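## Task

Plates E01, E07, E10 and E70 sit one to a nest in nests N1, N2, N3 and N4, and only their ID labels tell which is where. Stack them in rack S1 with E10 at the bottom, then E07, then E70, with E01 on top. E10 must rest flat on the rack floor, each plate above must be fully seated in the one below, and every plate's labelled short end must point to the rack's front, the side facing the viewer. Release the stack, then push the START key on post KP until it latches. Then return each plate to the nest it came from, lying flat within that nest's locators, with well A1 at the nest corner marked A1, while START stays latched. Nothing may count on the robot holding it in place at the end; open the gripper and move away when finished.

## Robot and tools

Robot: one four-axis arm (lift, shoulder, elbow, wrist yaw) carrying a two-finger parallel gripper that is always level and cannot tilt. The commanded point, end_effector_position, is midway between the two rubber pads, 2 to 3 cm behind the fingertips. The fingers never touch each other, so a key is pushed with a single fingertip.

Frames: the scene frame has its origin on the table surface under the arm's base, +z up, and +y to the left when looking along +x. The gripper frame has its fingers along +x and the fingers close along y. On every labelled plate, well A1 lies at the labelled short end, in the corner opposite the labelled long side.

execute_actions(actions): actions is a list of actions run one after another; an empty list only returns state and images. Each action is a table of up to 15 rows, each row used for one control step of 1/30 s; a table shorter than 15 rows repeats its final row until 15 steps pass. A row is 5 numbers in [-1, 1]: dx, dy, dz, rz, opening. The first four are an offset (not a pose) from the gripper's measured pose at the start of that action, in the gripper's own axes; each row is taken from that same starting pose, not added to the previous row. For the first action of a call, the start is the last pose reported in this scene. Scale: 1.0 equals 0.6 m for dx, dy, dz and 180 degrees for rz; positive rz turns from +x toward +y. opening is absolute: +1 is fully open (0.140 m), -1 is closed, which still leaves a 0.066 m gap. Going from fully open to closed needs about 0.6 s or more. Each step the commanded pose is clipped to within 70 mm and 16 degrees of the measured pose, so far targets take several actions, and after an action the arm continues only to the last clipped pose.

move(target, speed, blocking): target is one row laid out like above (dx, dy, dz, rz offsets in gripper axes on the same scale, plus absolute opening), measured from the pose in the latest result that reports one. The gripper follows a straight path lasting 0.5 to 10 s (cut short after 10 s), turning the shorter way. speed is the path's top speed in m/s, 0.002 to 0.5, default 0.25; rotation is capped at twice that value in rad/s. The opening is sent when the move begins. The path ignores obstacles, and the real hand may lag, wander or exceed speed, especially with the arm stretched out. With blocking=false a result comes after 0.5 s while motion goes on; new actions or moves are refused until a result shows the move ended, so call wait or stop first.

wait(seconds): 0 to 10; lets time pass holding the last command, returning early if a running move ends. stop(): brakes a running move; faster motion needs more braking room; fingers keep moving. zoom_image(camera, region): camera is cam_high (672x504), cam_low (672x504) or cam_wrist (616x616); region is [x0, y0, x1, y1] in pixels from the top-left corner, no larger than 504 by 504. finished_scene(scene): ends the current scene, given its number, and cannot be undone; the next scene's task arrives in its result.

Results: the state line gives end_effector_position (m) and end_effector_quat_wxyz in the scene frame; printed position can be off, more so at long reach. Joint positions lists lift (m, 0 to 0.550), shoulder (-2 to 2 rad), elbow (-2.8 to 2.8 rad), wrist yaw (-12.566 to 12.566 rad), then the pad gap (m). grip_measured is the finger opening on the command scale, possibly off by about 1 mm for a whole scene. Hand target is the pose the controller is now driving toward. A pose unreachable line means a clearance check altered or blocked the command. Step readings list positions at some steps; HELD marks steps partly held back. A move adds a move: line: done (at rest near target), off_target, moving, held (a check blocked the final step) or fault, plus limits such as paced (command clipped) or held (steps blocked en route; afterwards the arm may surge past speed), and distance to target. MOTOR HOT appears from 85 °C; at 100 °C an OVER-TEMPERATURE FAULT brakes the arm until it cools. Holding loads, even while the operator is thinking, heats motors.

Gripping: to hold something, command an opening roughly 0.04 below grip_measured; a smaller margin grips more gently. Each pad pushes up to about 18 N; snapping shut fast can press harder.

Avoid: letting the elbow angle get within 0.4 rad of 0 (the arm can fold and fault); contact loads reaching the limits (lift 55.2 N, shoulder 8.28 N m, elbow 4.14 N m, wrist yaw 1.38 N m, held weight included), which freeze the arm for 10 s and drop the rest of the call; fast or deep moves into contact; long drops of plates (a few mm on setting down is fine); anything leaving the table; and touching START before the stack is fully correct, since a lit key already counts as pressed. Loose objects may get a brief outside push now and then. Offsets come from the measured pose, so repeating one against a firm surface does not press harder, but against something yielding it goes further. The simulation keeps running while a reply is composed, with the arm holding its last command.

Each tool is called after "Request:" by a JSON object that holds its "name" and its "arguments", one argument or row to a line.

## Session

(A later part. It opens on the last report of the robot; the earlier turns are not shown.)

Request:
{"name": "move", "arguments": {
  "target": [-0.027,-0.001,-0.008,-0.013,-0.51],
  "speed": 0.05
}}

Request:
{"name": "zoom_image", "arguments": {
  "camera": "cam_high",
  "region": [370, 150, 460, 240]
}}

Request:
{"name": "zoom_image", "arguments": {
  "camera": "cam_low",
  "region": [210, 100, 310, 160]
}}

Scene clock: 65.00 s.
end_effector_position=(+0.7187, -0.0743, +0.3302) grip_measured=-0.46 end_effector_quat_wxyz=(+0.999, +0.000, +0.000, -0.051)
Joint positions: [ 0.325  0.46   1.805 -2.366  0.086]
Hand target: +0.719, -0.074, +0.330; +0.999, +0.000, +0.000, -0.050
Off the commanded pose: 0.000 m, 0 deg.
move: done

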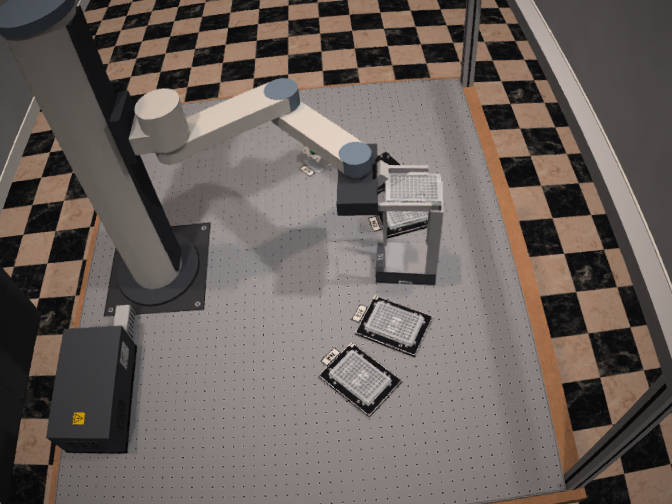

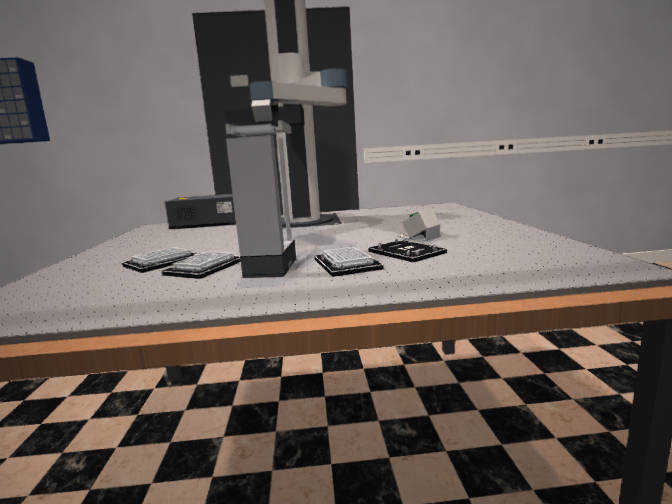

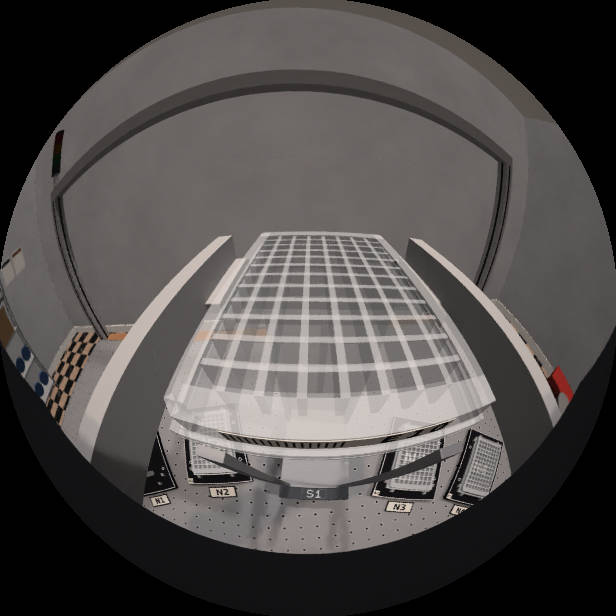

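Region (370, 150, 460, 240) of cam_high's 672x504 image, scaled by 5.600, with more detail than that image has.

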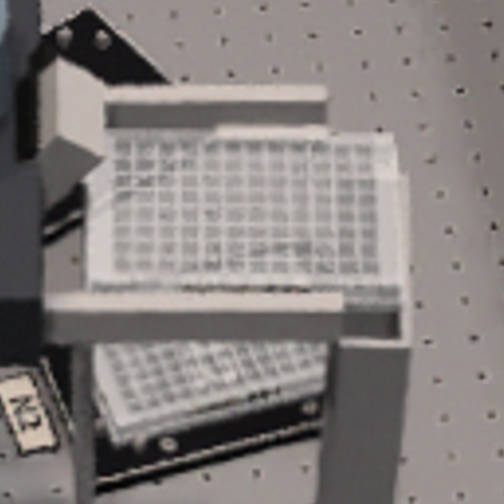

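Region (210, 100, 310, 160) of cam_low's 672x504 image, scaled by 5.040, with more detail than that image has; it fills the top 302 rows of this view, and the rest is white.

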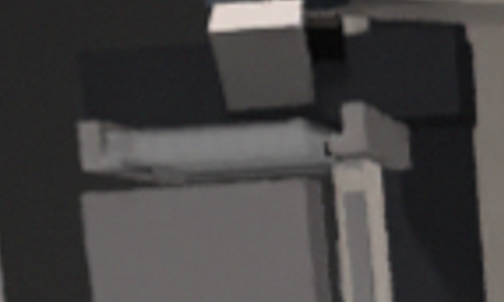

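Request:
{"name": "move", "arguments": {
  "target": [0.001,0,-0.012,0,-0.51],
  "speed": 0.01
}}

Request:
{"name": "zoom_image", "arguments": {
  "camera": "cam_high",
  "region": [370, 150, 460, 240]
}}

Request:
{"name": "zoom_image", "arguments": {
  "camera": "cam_wrist",
  "region": [150, 200, 510, 500]
}}

Scene clock: 69.93 s.
end_effector_position=(+0.7193, -0.0743, +0.3230) grip_measured=-0.46 end_effector_quat_wxyz=(+0.999, +0.000, +0.000, -0.050)
Joint positions: [ 0.318  0.459  1.808 -2.368  0.086]
Hand target: +0.719, -0.074, +0.323; +0.999, +0.000, +0.000, -0.051
Off the commanded pose: 0.000 m, 0 deg.
move: done

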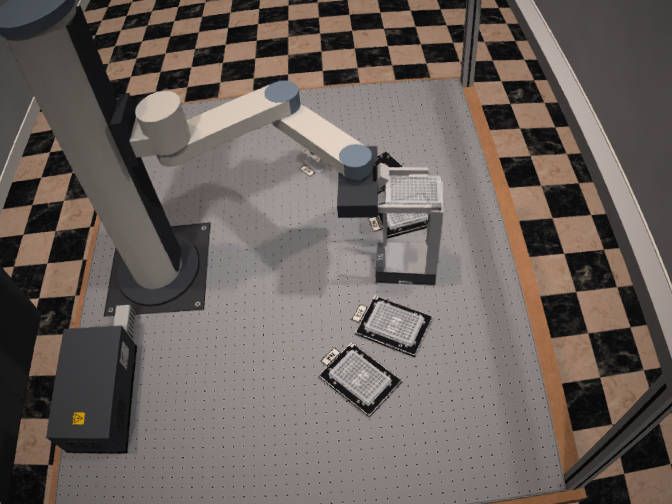

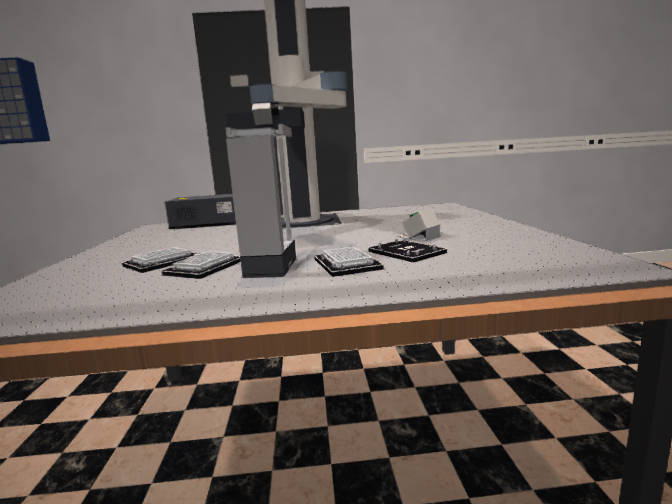

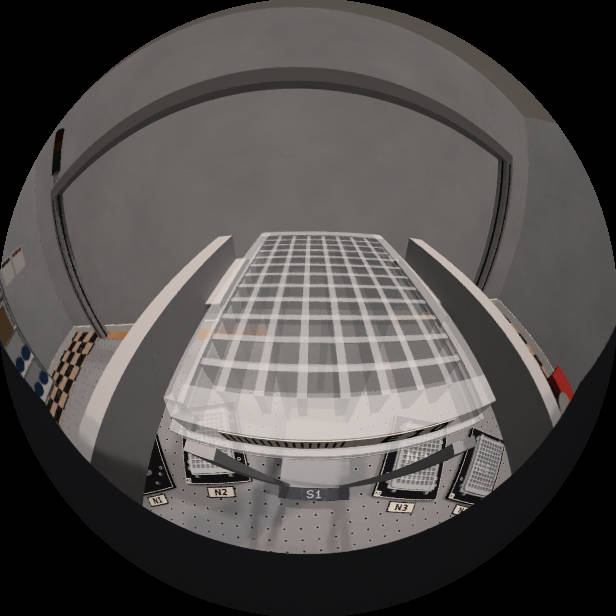

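Region (370, 150, 460, 240) of cam_high's 672x504 image, scaled by 5.600, with more detail than that image has.

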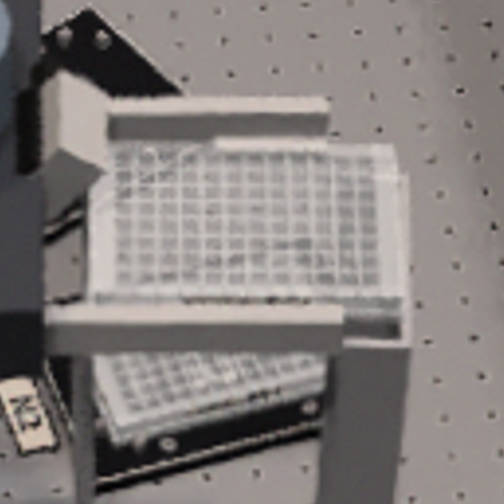

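Region (150, 200, 510, 500) of cam_wrist's 616x616 image, scaled by 1.400, with more detail than that image has.

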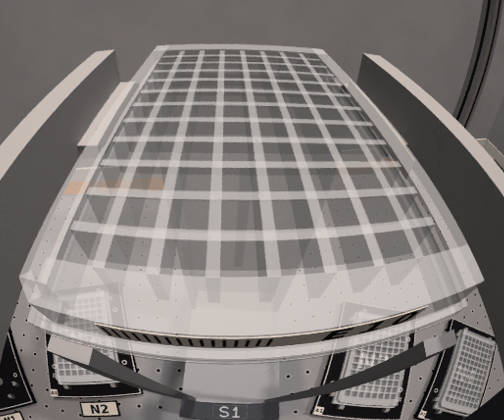

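Request:
{"name": "move", "arguments": {
  "target": [0,-0.001,-0.01,-0.006,-0.51],
  "speed": 0.01
}}

Request:
{"name": "zoom_image", "arguments": {
  "camera": "cam_high",
  "region": [370, 150, 460, 240]
}}

Request:
{"name": "zoom_image", "arguments": {
  "camera": "cam_wrist",
  "region": [150, 200, 510, 500]
}}

Scene clock: 75.40 s.
end_effector_position=(+0.7193, -0.0744, +0.3171) grip_measured=-0.47 end_effector_quat_wxyz=(+0.998, +0.000, +0.000, -0.059)
Joint positions: [ 0.312  0.464  1.808 -2.39   0.086]
Hand target: +0.719, -0.075, +0.317; +0.998, +0.000, +0.000, -0.060
Off the commanded pose: 0.000 m, 0 deg.
move: done

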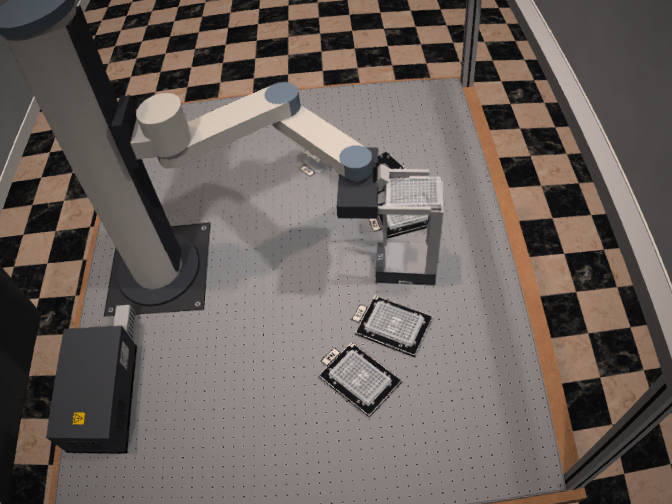

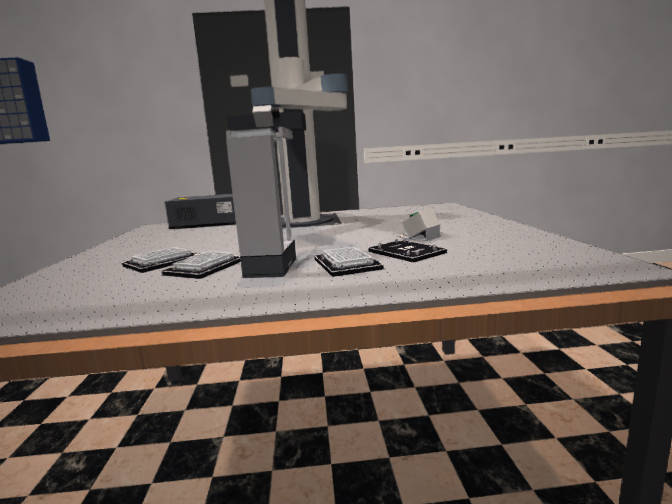

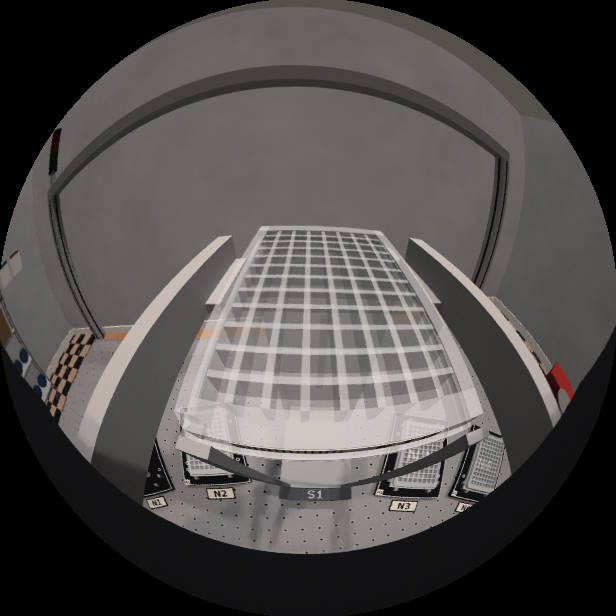

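Region (370, 150, 460, 240) of cam_high's 672x504 image, scaled by 5.600, with more detail than that image has.

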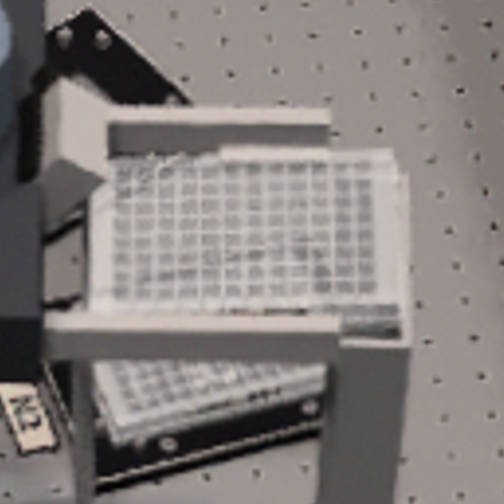

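Region (150, 200, 510, 500) of cam_wrist's 616x616 image, scaled by 1.400, with more detail than that image has.

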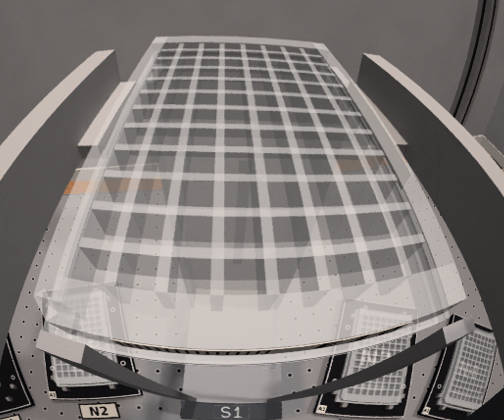

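Request:
{"name": "move", "arguments": {
  "target": [0,-0.005,0.003,0,-0.51],
  "speed": 0.01
}}

Request:
{"name": "move", "arguments": {
  "target": [0,0,-0.009,0,-0.51],
  "speed": 0.01
}}

Request:
{"name": "zoom_image", "arguments": {
  "camera": "cam_high",
  "region": [370, 150, 460, 240]
}}

Scene clock: 80.30 s.
end_effector_position=(+0.7190, -0.0774, +0.3188) grip_measured=-0.47 end_effector_quat_wxyz=(+0.998, +0.000, +0.000, -0.059)
Joint positions: [ 0.314  0.457  1.809 -2.384  0.086]
Hand target: +0.719, -0.077, +0.319; +0.998, +0.000, +0.000, -0.059
Off the commanded pose: 0.000 m, 0 deg.
move: done

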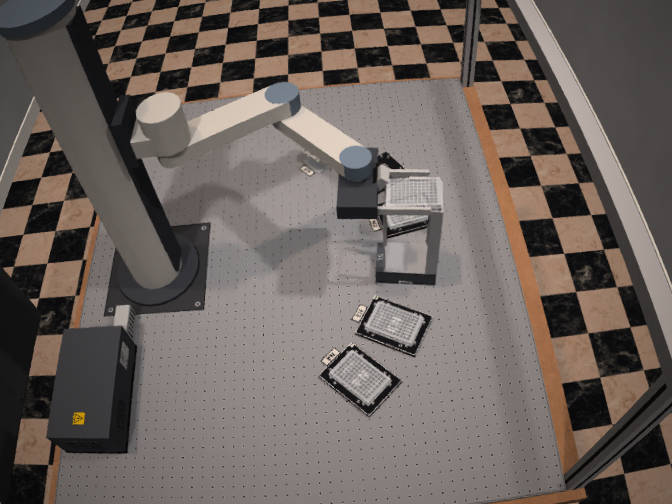

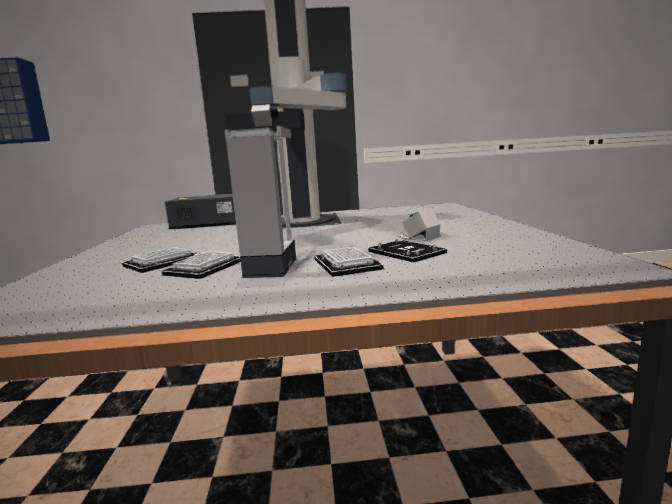

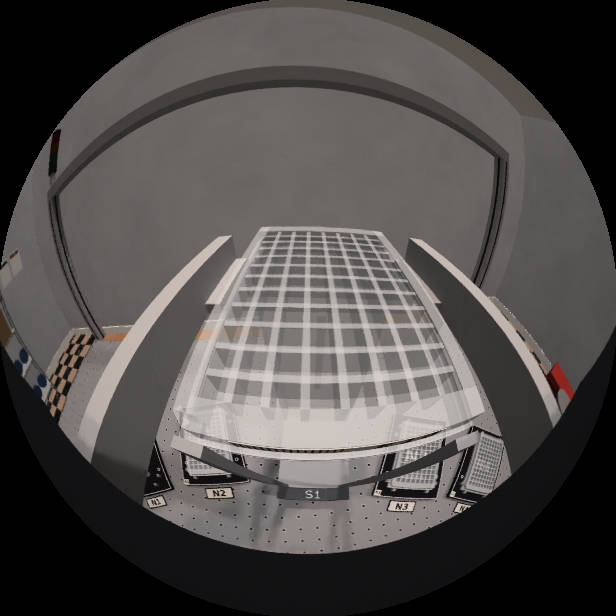

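Scene clock: 81.07 s.
end_effector_position=(+0.7189, -0.0776, +0.3135) grip_measured=-0.47 end_effector_quat_wxyz=(+0.998, +0.000, +0.000, -0.060)
Joint positions: [ 0.309  0.457  1.809 -2.385  0.085]
Hand target: +0.719, -0.077, +0.313; +0.998, +0.000, +0.000, -0.059
Off the commanded pose: 0.000 m, 0 deg.
move: done

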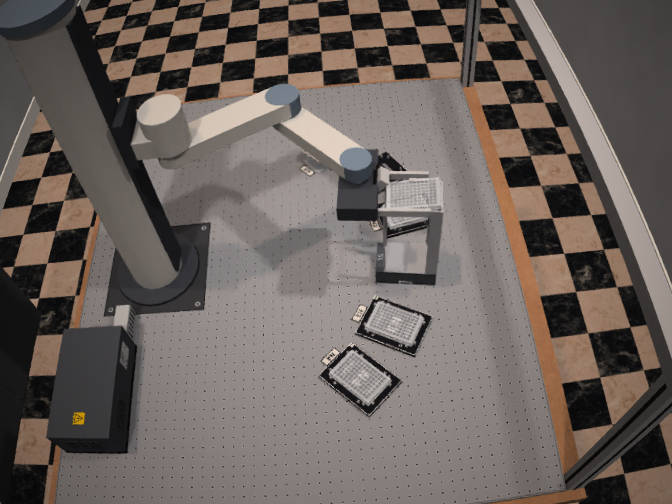

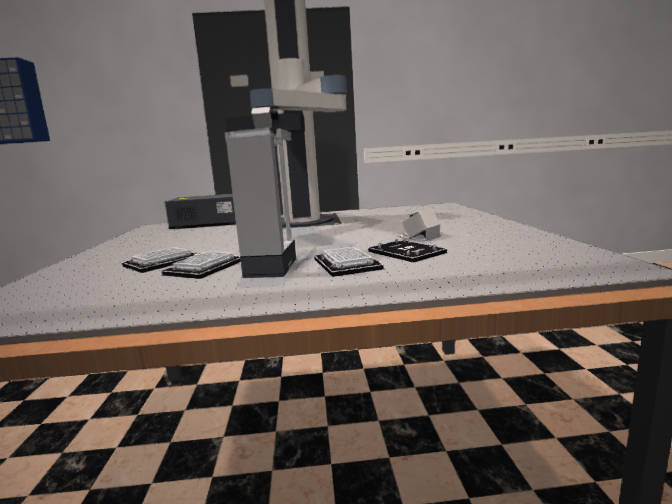

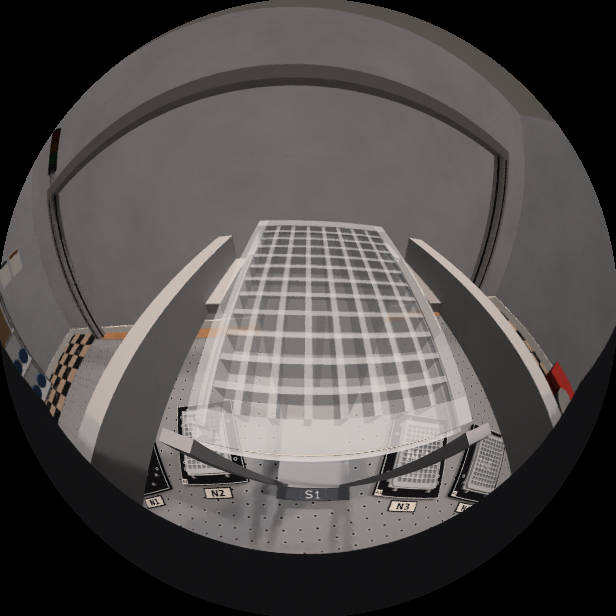

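Region (370, 150, 460, 240) of cam_high's 672x504 image, scaled by 5.600, with more detail than that image has.

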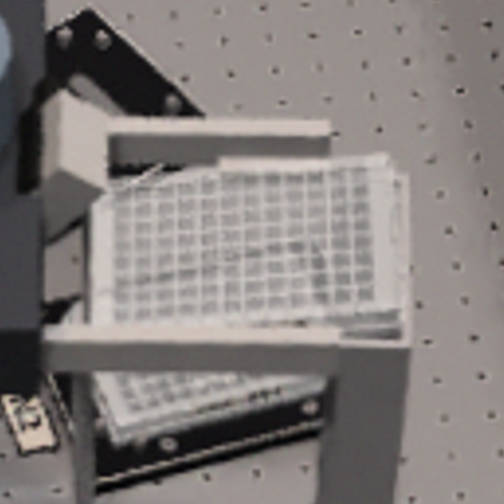

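Request:
{"name": "move", "arguments": {
  "target": [0,0,0.04,0,-0.52],
  "speed": 0.05
}}

Request:
{"name": "move", "arguments": {
  "target": [-0.3,0,0,0,-0.52],
  "speed": 0.15
}}

Request:
{"name": "move", "arguments": {
  "target": [0,0,-0.51,0,-0.52],
  "speed": 0.15
}}

Request:
{"name": "move", "arguments": {
  "target": [0,0,-0.019,0,-0.52],
  "speed": 0.01
}}

Scene clock: 86.43 s.
end_effector_position=(+0.7189, -0.0776, +0.3376) grip_measured=-0.47 end_effector_quat_wxyz=(+0.998, +0.000, +0.000, -0.060)
Joint positions: [ 0.333  0.457  1.809 -2.385  0.086]
Hand target: +0.719, -0.078, +0.338; +0.998, +0.000, +0.000, -0.060
Off the commanded pose: 0.000 m, 0 deg.
move: done

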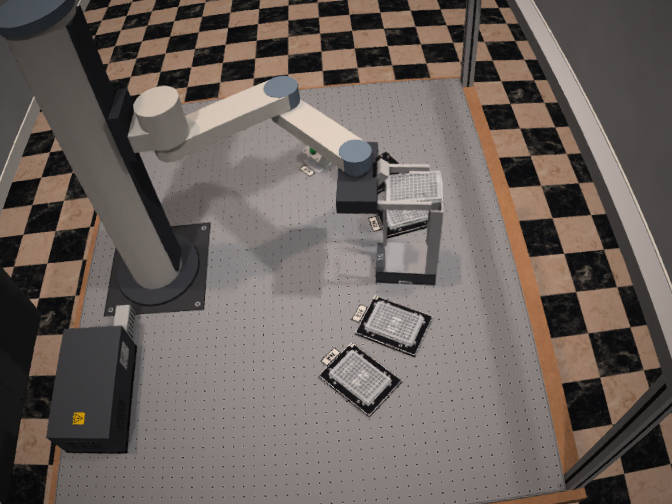

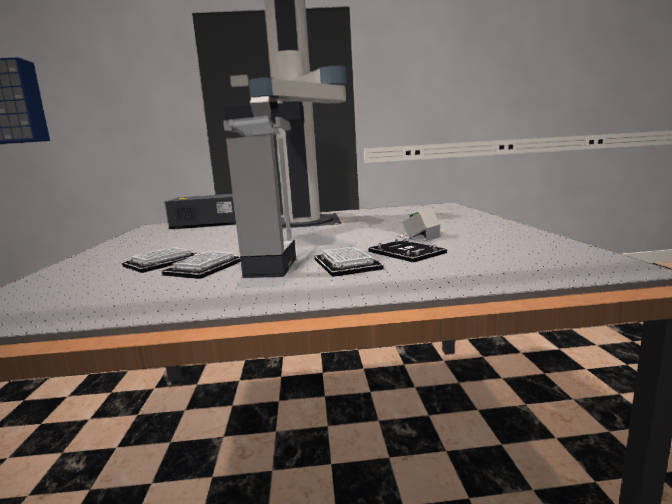

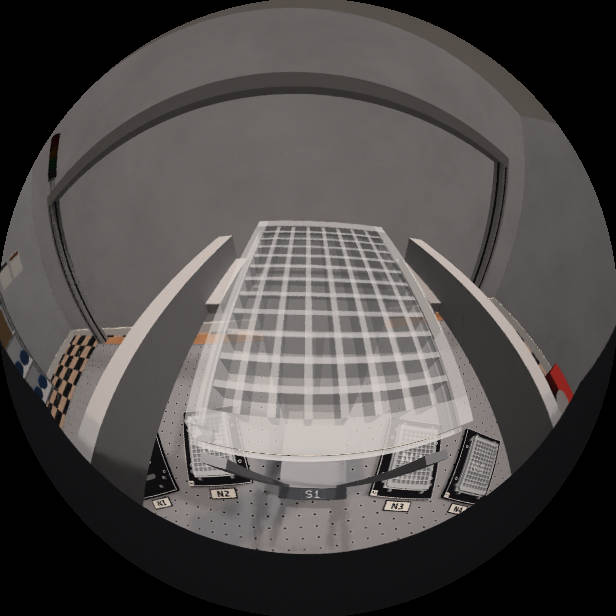

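Scene clock: 87.97 s.
end_effector_position=(+0.5402, -0.0562, +0.3375) grip_measured=-0.47 end_effector_quat_wxyz=(+0.998, +0.000, +0.000, -0.060)
Joint positions: [ 0.333  0.79   0.903 -1.812  0.086]
Hand target: +0.540, -0.056, +0.338; +0.998, +0.000, +0.000, -0.060
Off the commanded pose: 0.000 m, 0 deg.
move: done

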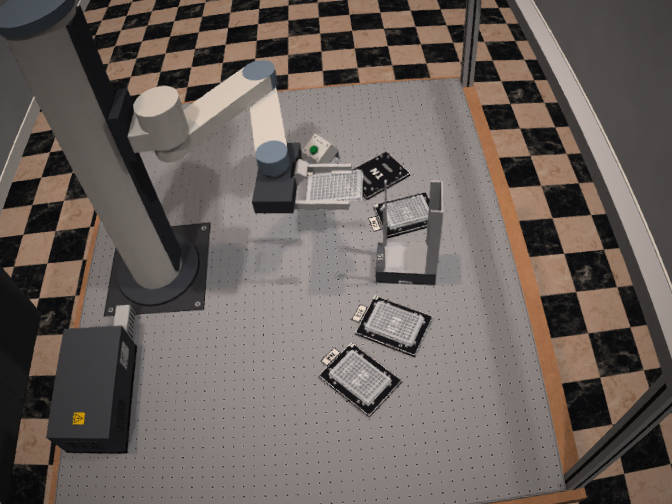

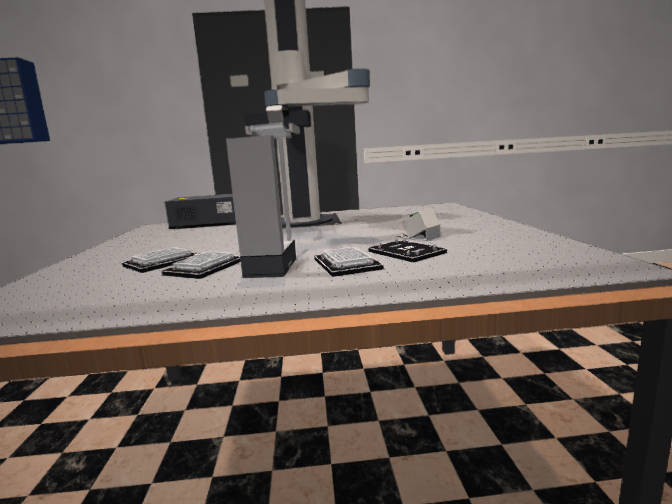

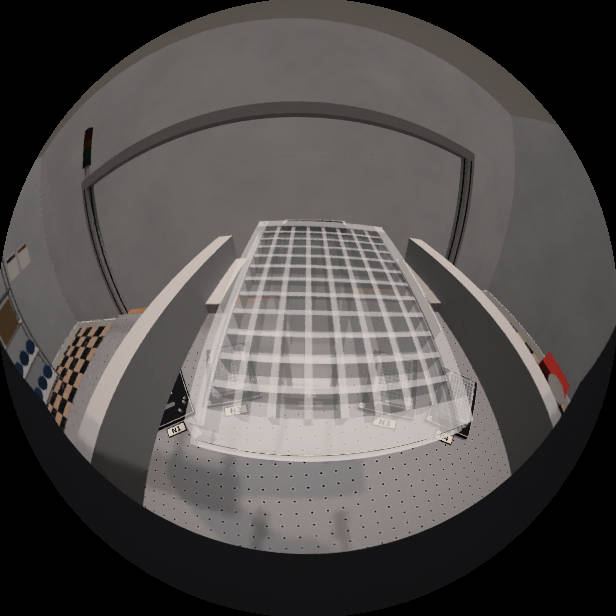

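Scene clock: 90.33 s.
end_effector_position=(+0.5402, -0.0562, +0.0315) grip_measured=-0.47 end_effector_quat_wxyz=(+0.998, +0.000, +0.000, -0.060)
Joint positions: [ 0.026  0.79   0.902 -1.812  0.086]
Hand target: +0.540, -0.056, +0.032; +0.998, +0.000, +0.000, -0.060
Off the commanded pose: 0.000 m, 0 deg.
move: done

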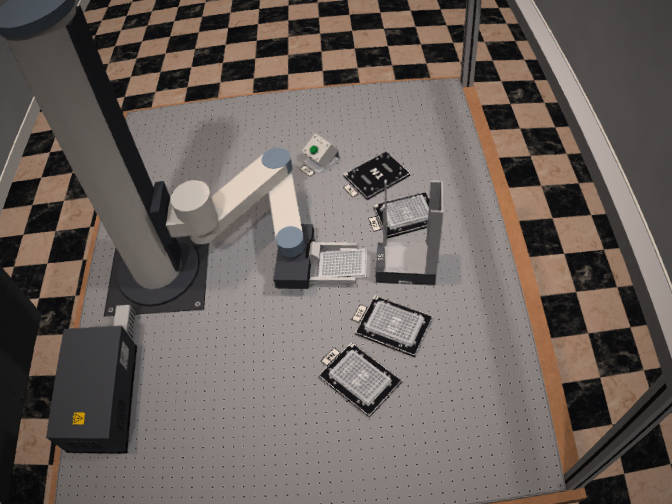

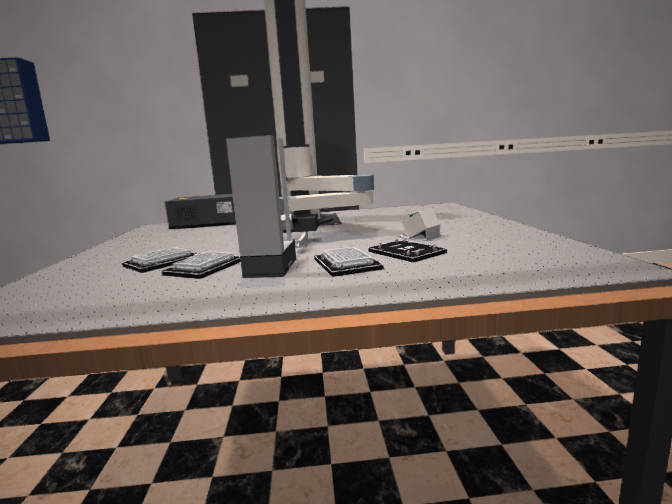

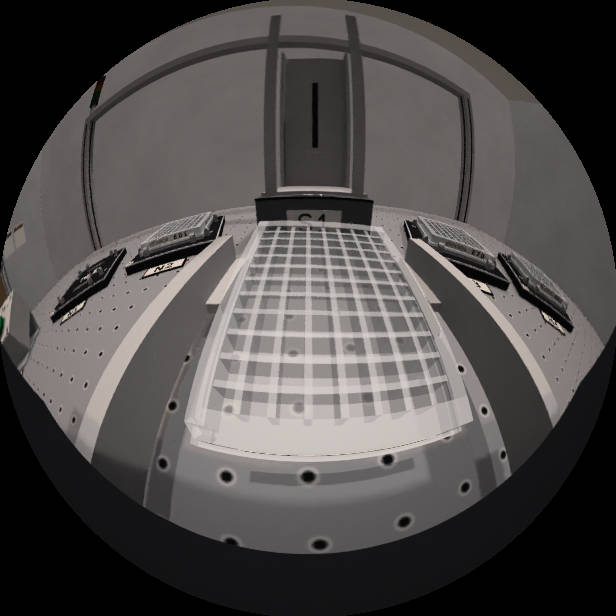

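Scene clock: 91.70 s.
end_effector_position=(+0.5404, -0.0559, +0.0202) grip_measured=-0.47 end_effector_quat_wxyz=(+0.998, +0.000, +0.000, -0.059)
Joint positions: [ 0.015  0.79   0.903 -1.812  0.086]
Hand target: +0.540, -0.056, +0.020; +0.998, +0.000, +0.000, -0.060
Off the commanded pose: 0.000 m, 0 deg.
move: done

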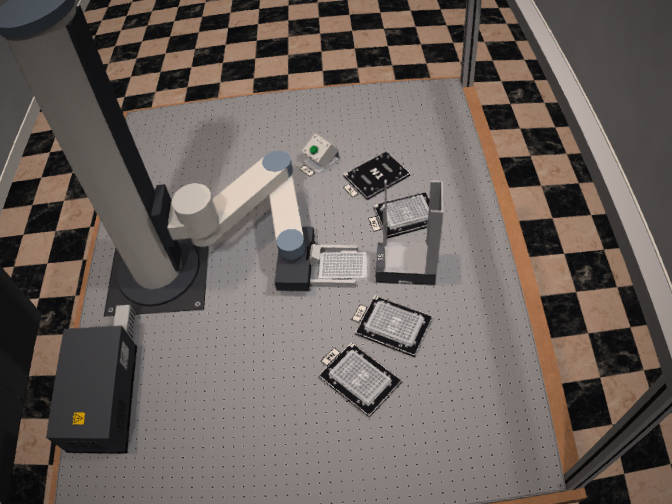

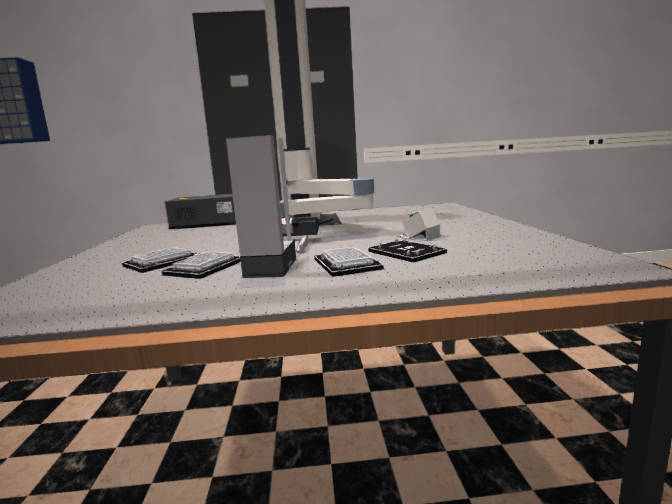

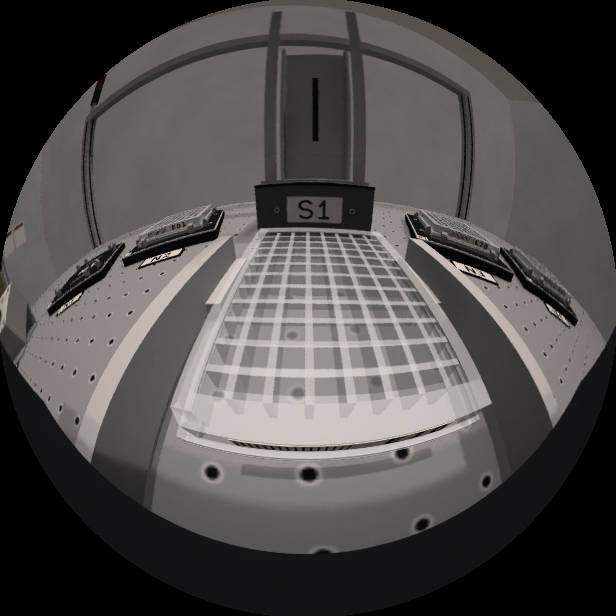

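Request:
{"name": "move", "arguments": {
  "target": [0,0,-0.004,0,-0.52],
  "speed": 0.01
}}

Request:
{"name": "move", "arguments": {
  "target": [0,0,0,0,-0.3]
}}

Request:
{"name": "move", "arguments": {
  "target": [-0.0133,0,0,0,-0.3],
  "speed": 0.03
}}

Request:
{"name": "move", "arguments": {
  "target": [0,0,0,0,-0.51]
}}

Request:
{"name": "zoom_image", "arguments": {
  "camera": "cam_wrist",
  "region": [380, 170, 600, 340]
}}

Scene clock: 98.73 s.
end_effector_position=(+0.5405, -0.0558, +0.0179) grip_measured=-0.47 end_effector_quat_wxyz=(+0.998, +0.000, +0.000, -0.059)
Joint positions: [ 0.013  0.79   0.904 -1.811  0.086]
Hand target: +0.540, -0.056, +0.018; +0.998, +0.000, +0.000, -0.059
Off the commanded pose: 0.000 m, 0 deg.
move: done

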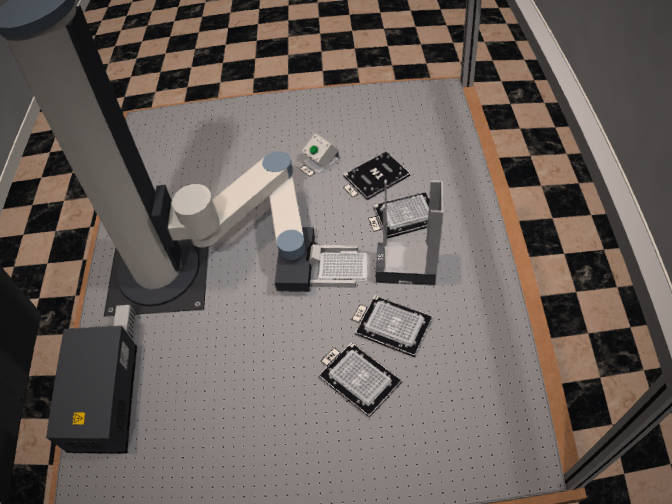

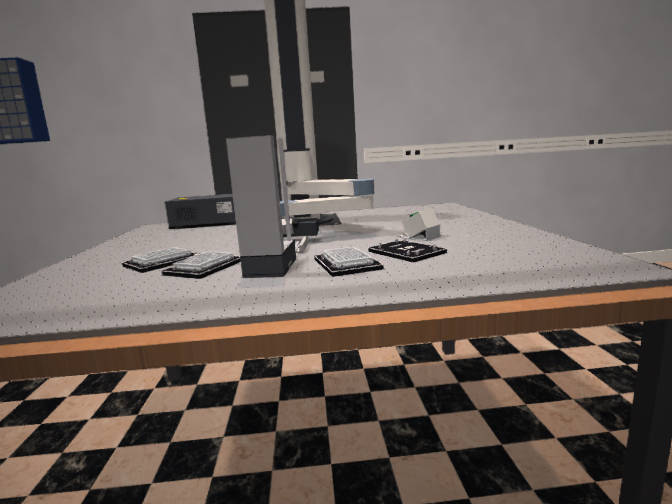

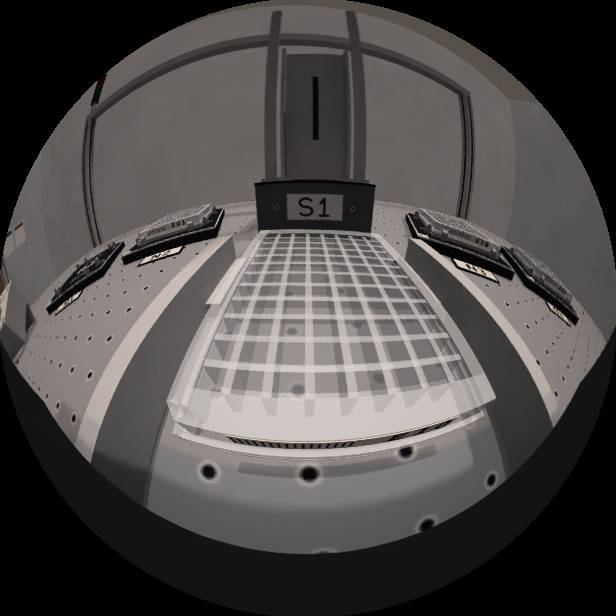

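Scene clock: 99.23 s.
end_effector_position=(+0.5406, -0.0558, +0.0179) grip_measured=-0.30 end_effector_quat_wxyz=(+0.998, +0.000, +0.000, -0.059)
Joint positions: [ 0.013  0.79   0.904 -1.811  0.092]
Hand target: +0.541, -0.056, +0.018; +0.998, +0.000, +0.000, -0.059
Off the commanded pose: 0.000 m, 0 deg.
move: done

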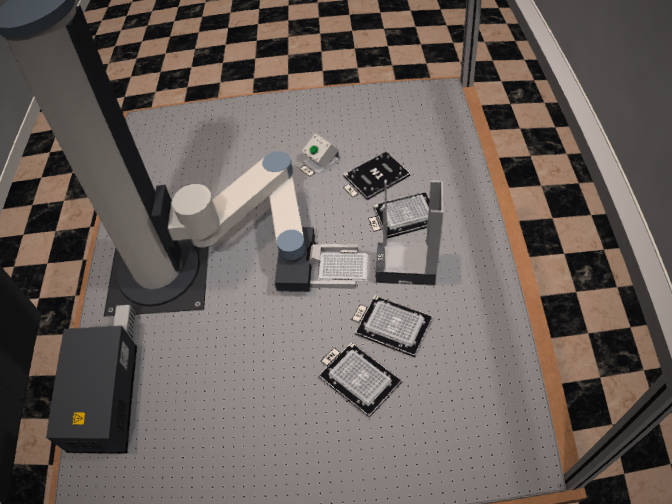

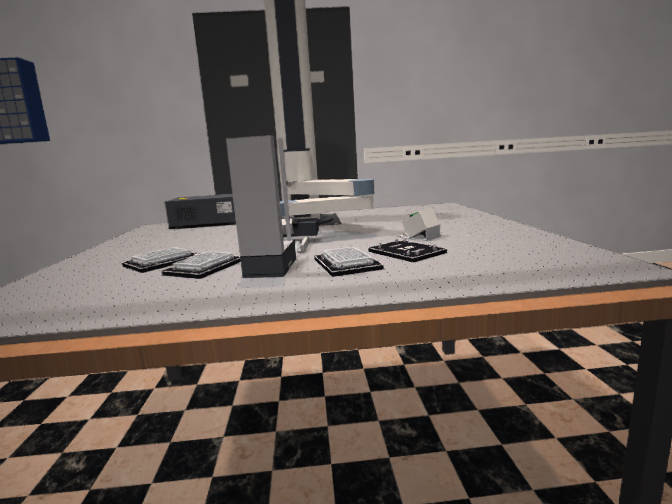

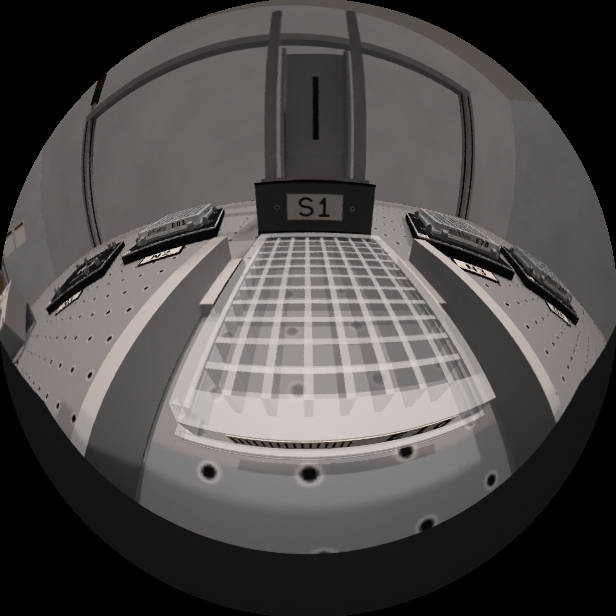

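Scene clock: 99.93 s.
end_effector_position=(+0.5326, -0.0550, +0.0179) grip_measured=-0.30 end_effector_quat_wxyz=(+0.998, +0.000, +0.000, -0.059)
Joint positions: [ 0.013  0.798  0.869 -1.785  0.092]
Hand target: +0.533, -0.055, +0.018; +0.998, +0.000, +0.000, -0.059
Off the commanded pose: 0.000 m, 0 deg.
move: done

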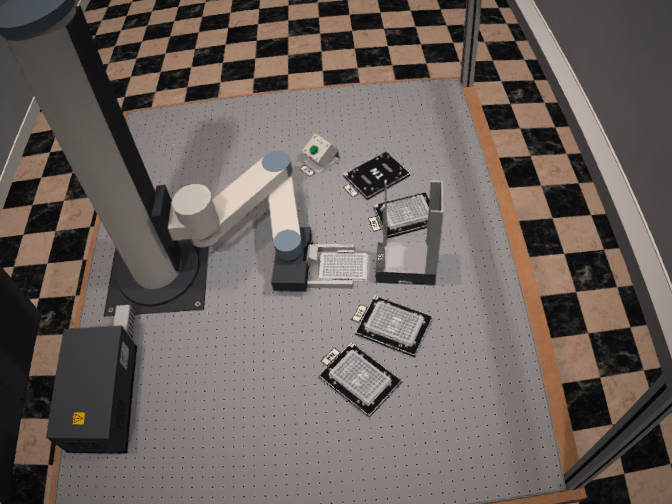

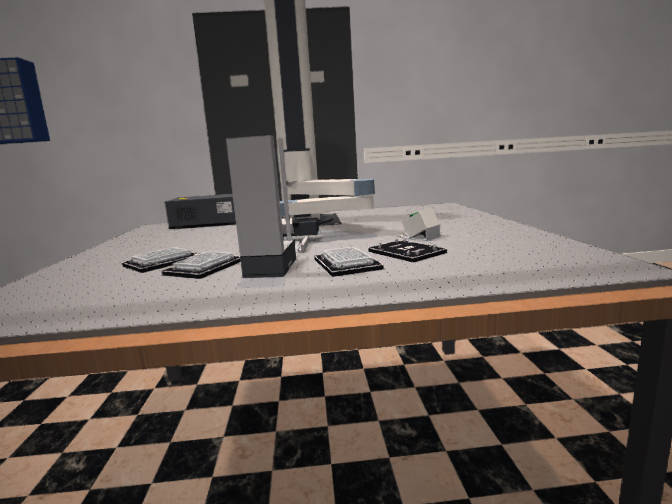

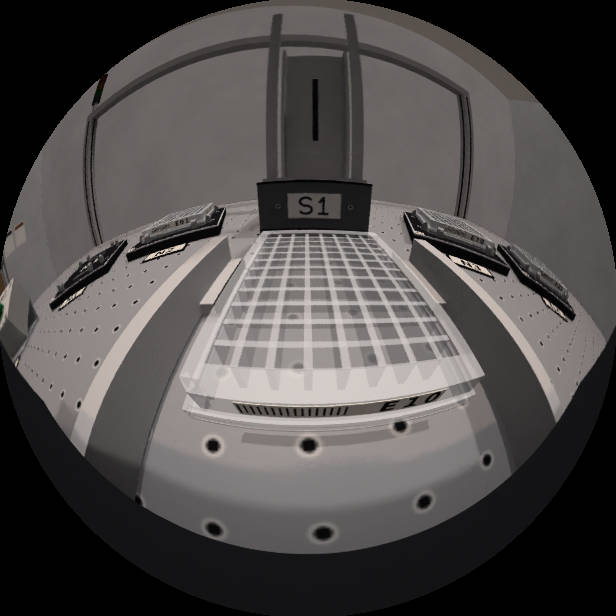

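Scene clock: 100.43 s.
end_effector_position=(+0.5326, -0.0550, +0.0179) grip_measured=-0.47 end_effector_quat_wxyz=(+0.998, +0.000, +0.000, -0.059)
Joint positions: [ 0.013  0.798  0.869 -1.785  0.085]
Hand target: +0.533, -0.055, +0.018; +0.998, +0.000, +0.000, -0.059
Off the commanded pose: 0.000 m, 0 deg.
move: done

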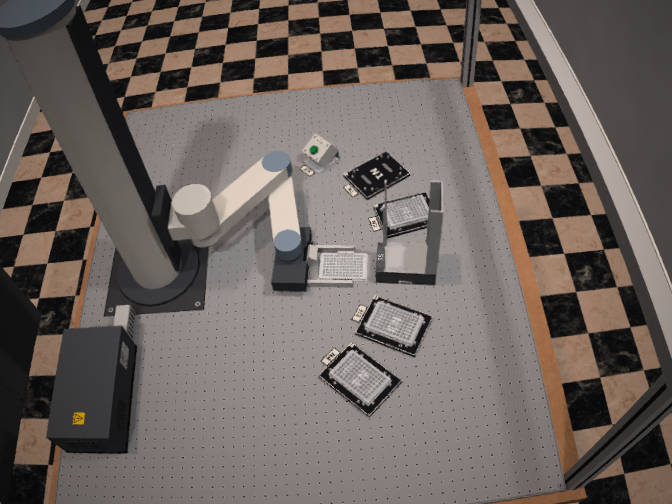

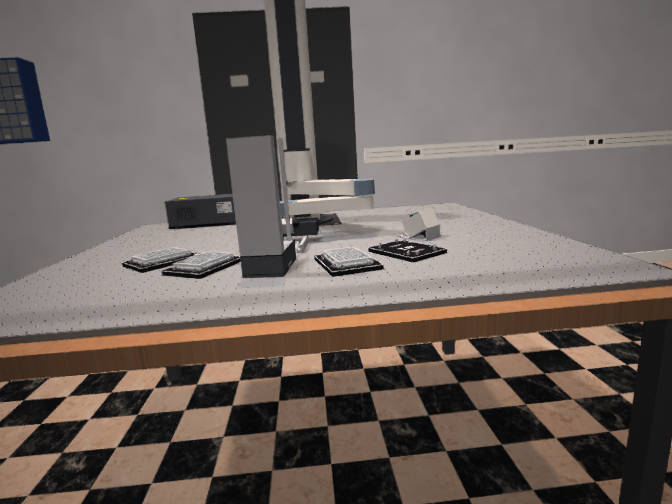

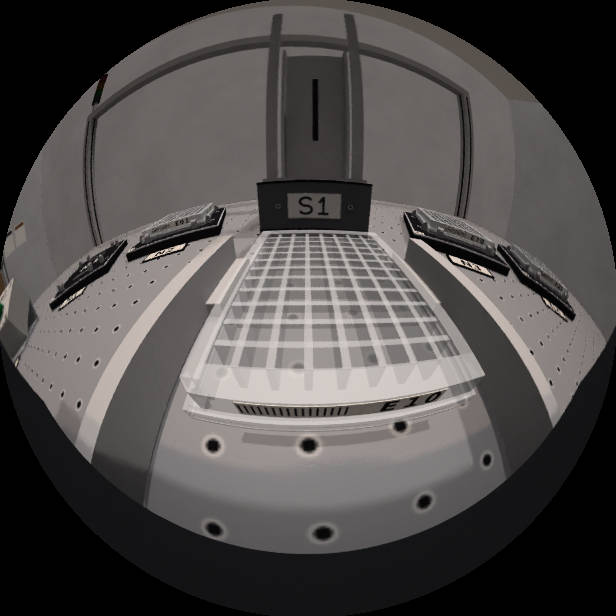

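Region (380, 170, 600, 340) of cam_wrist's 616x616 image, scaled by 2.291, with more detail than that image has; it fills the top 389 rows of this view, and the rest is white.

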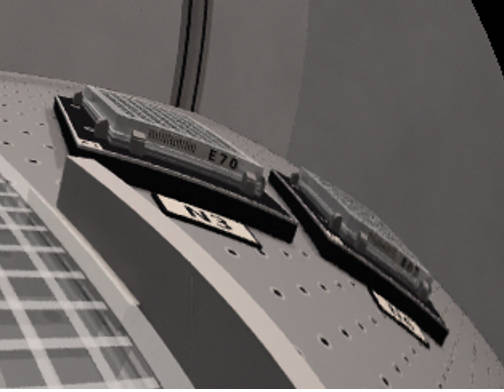

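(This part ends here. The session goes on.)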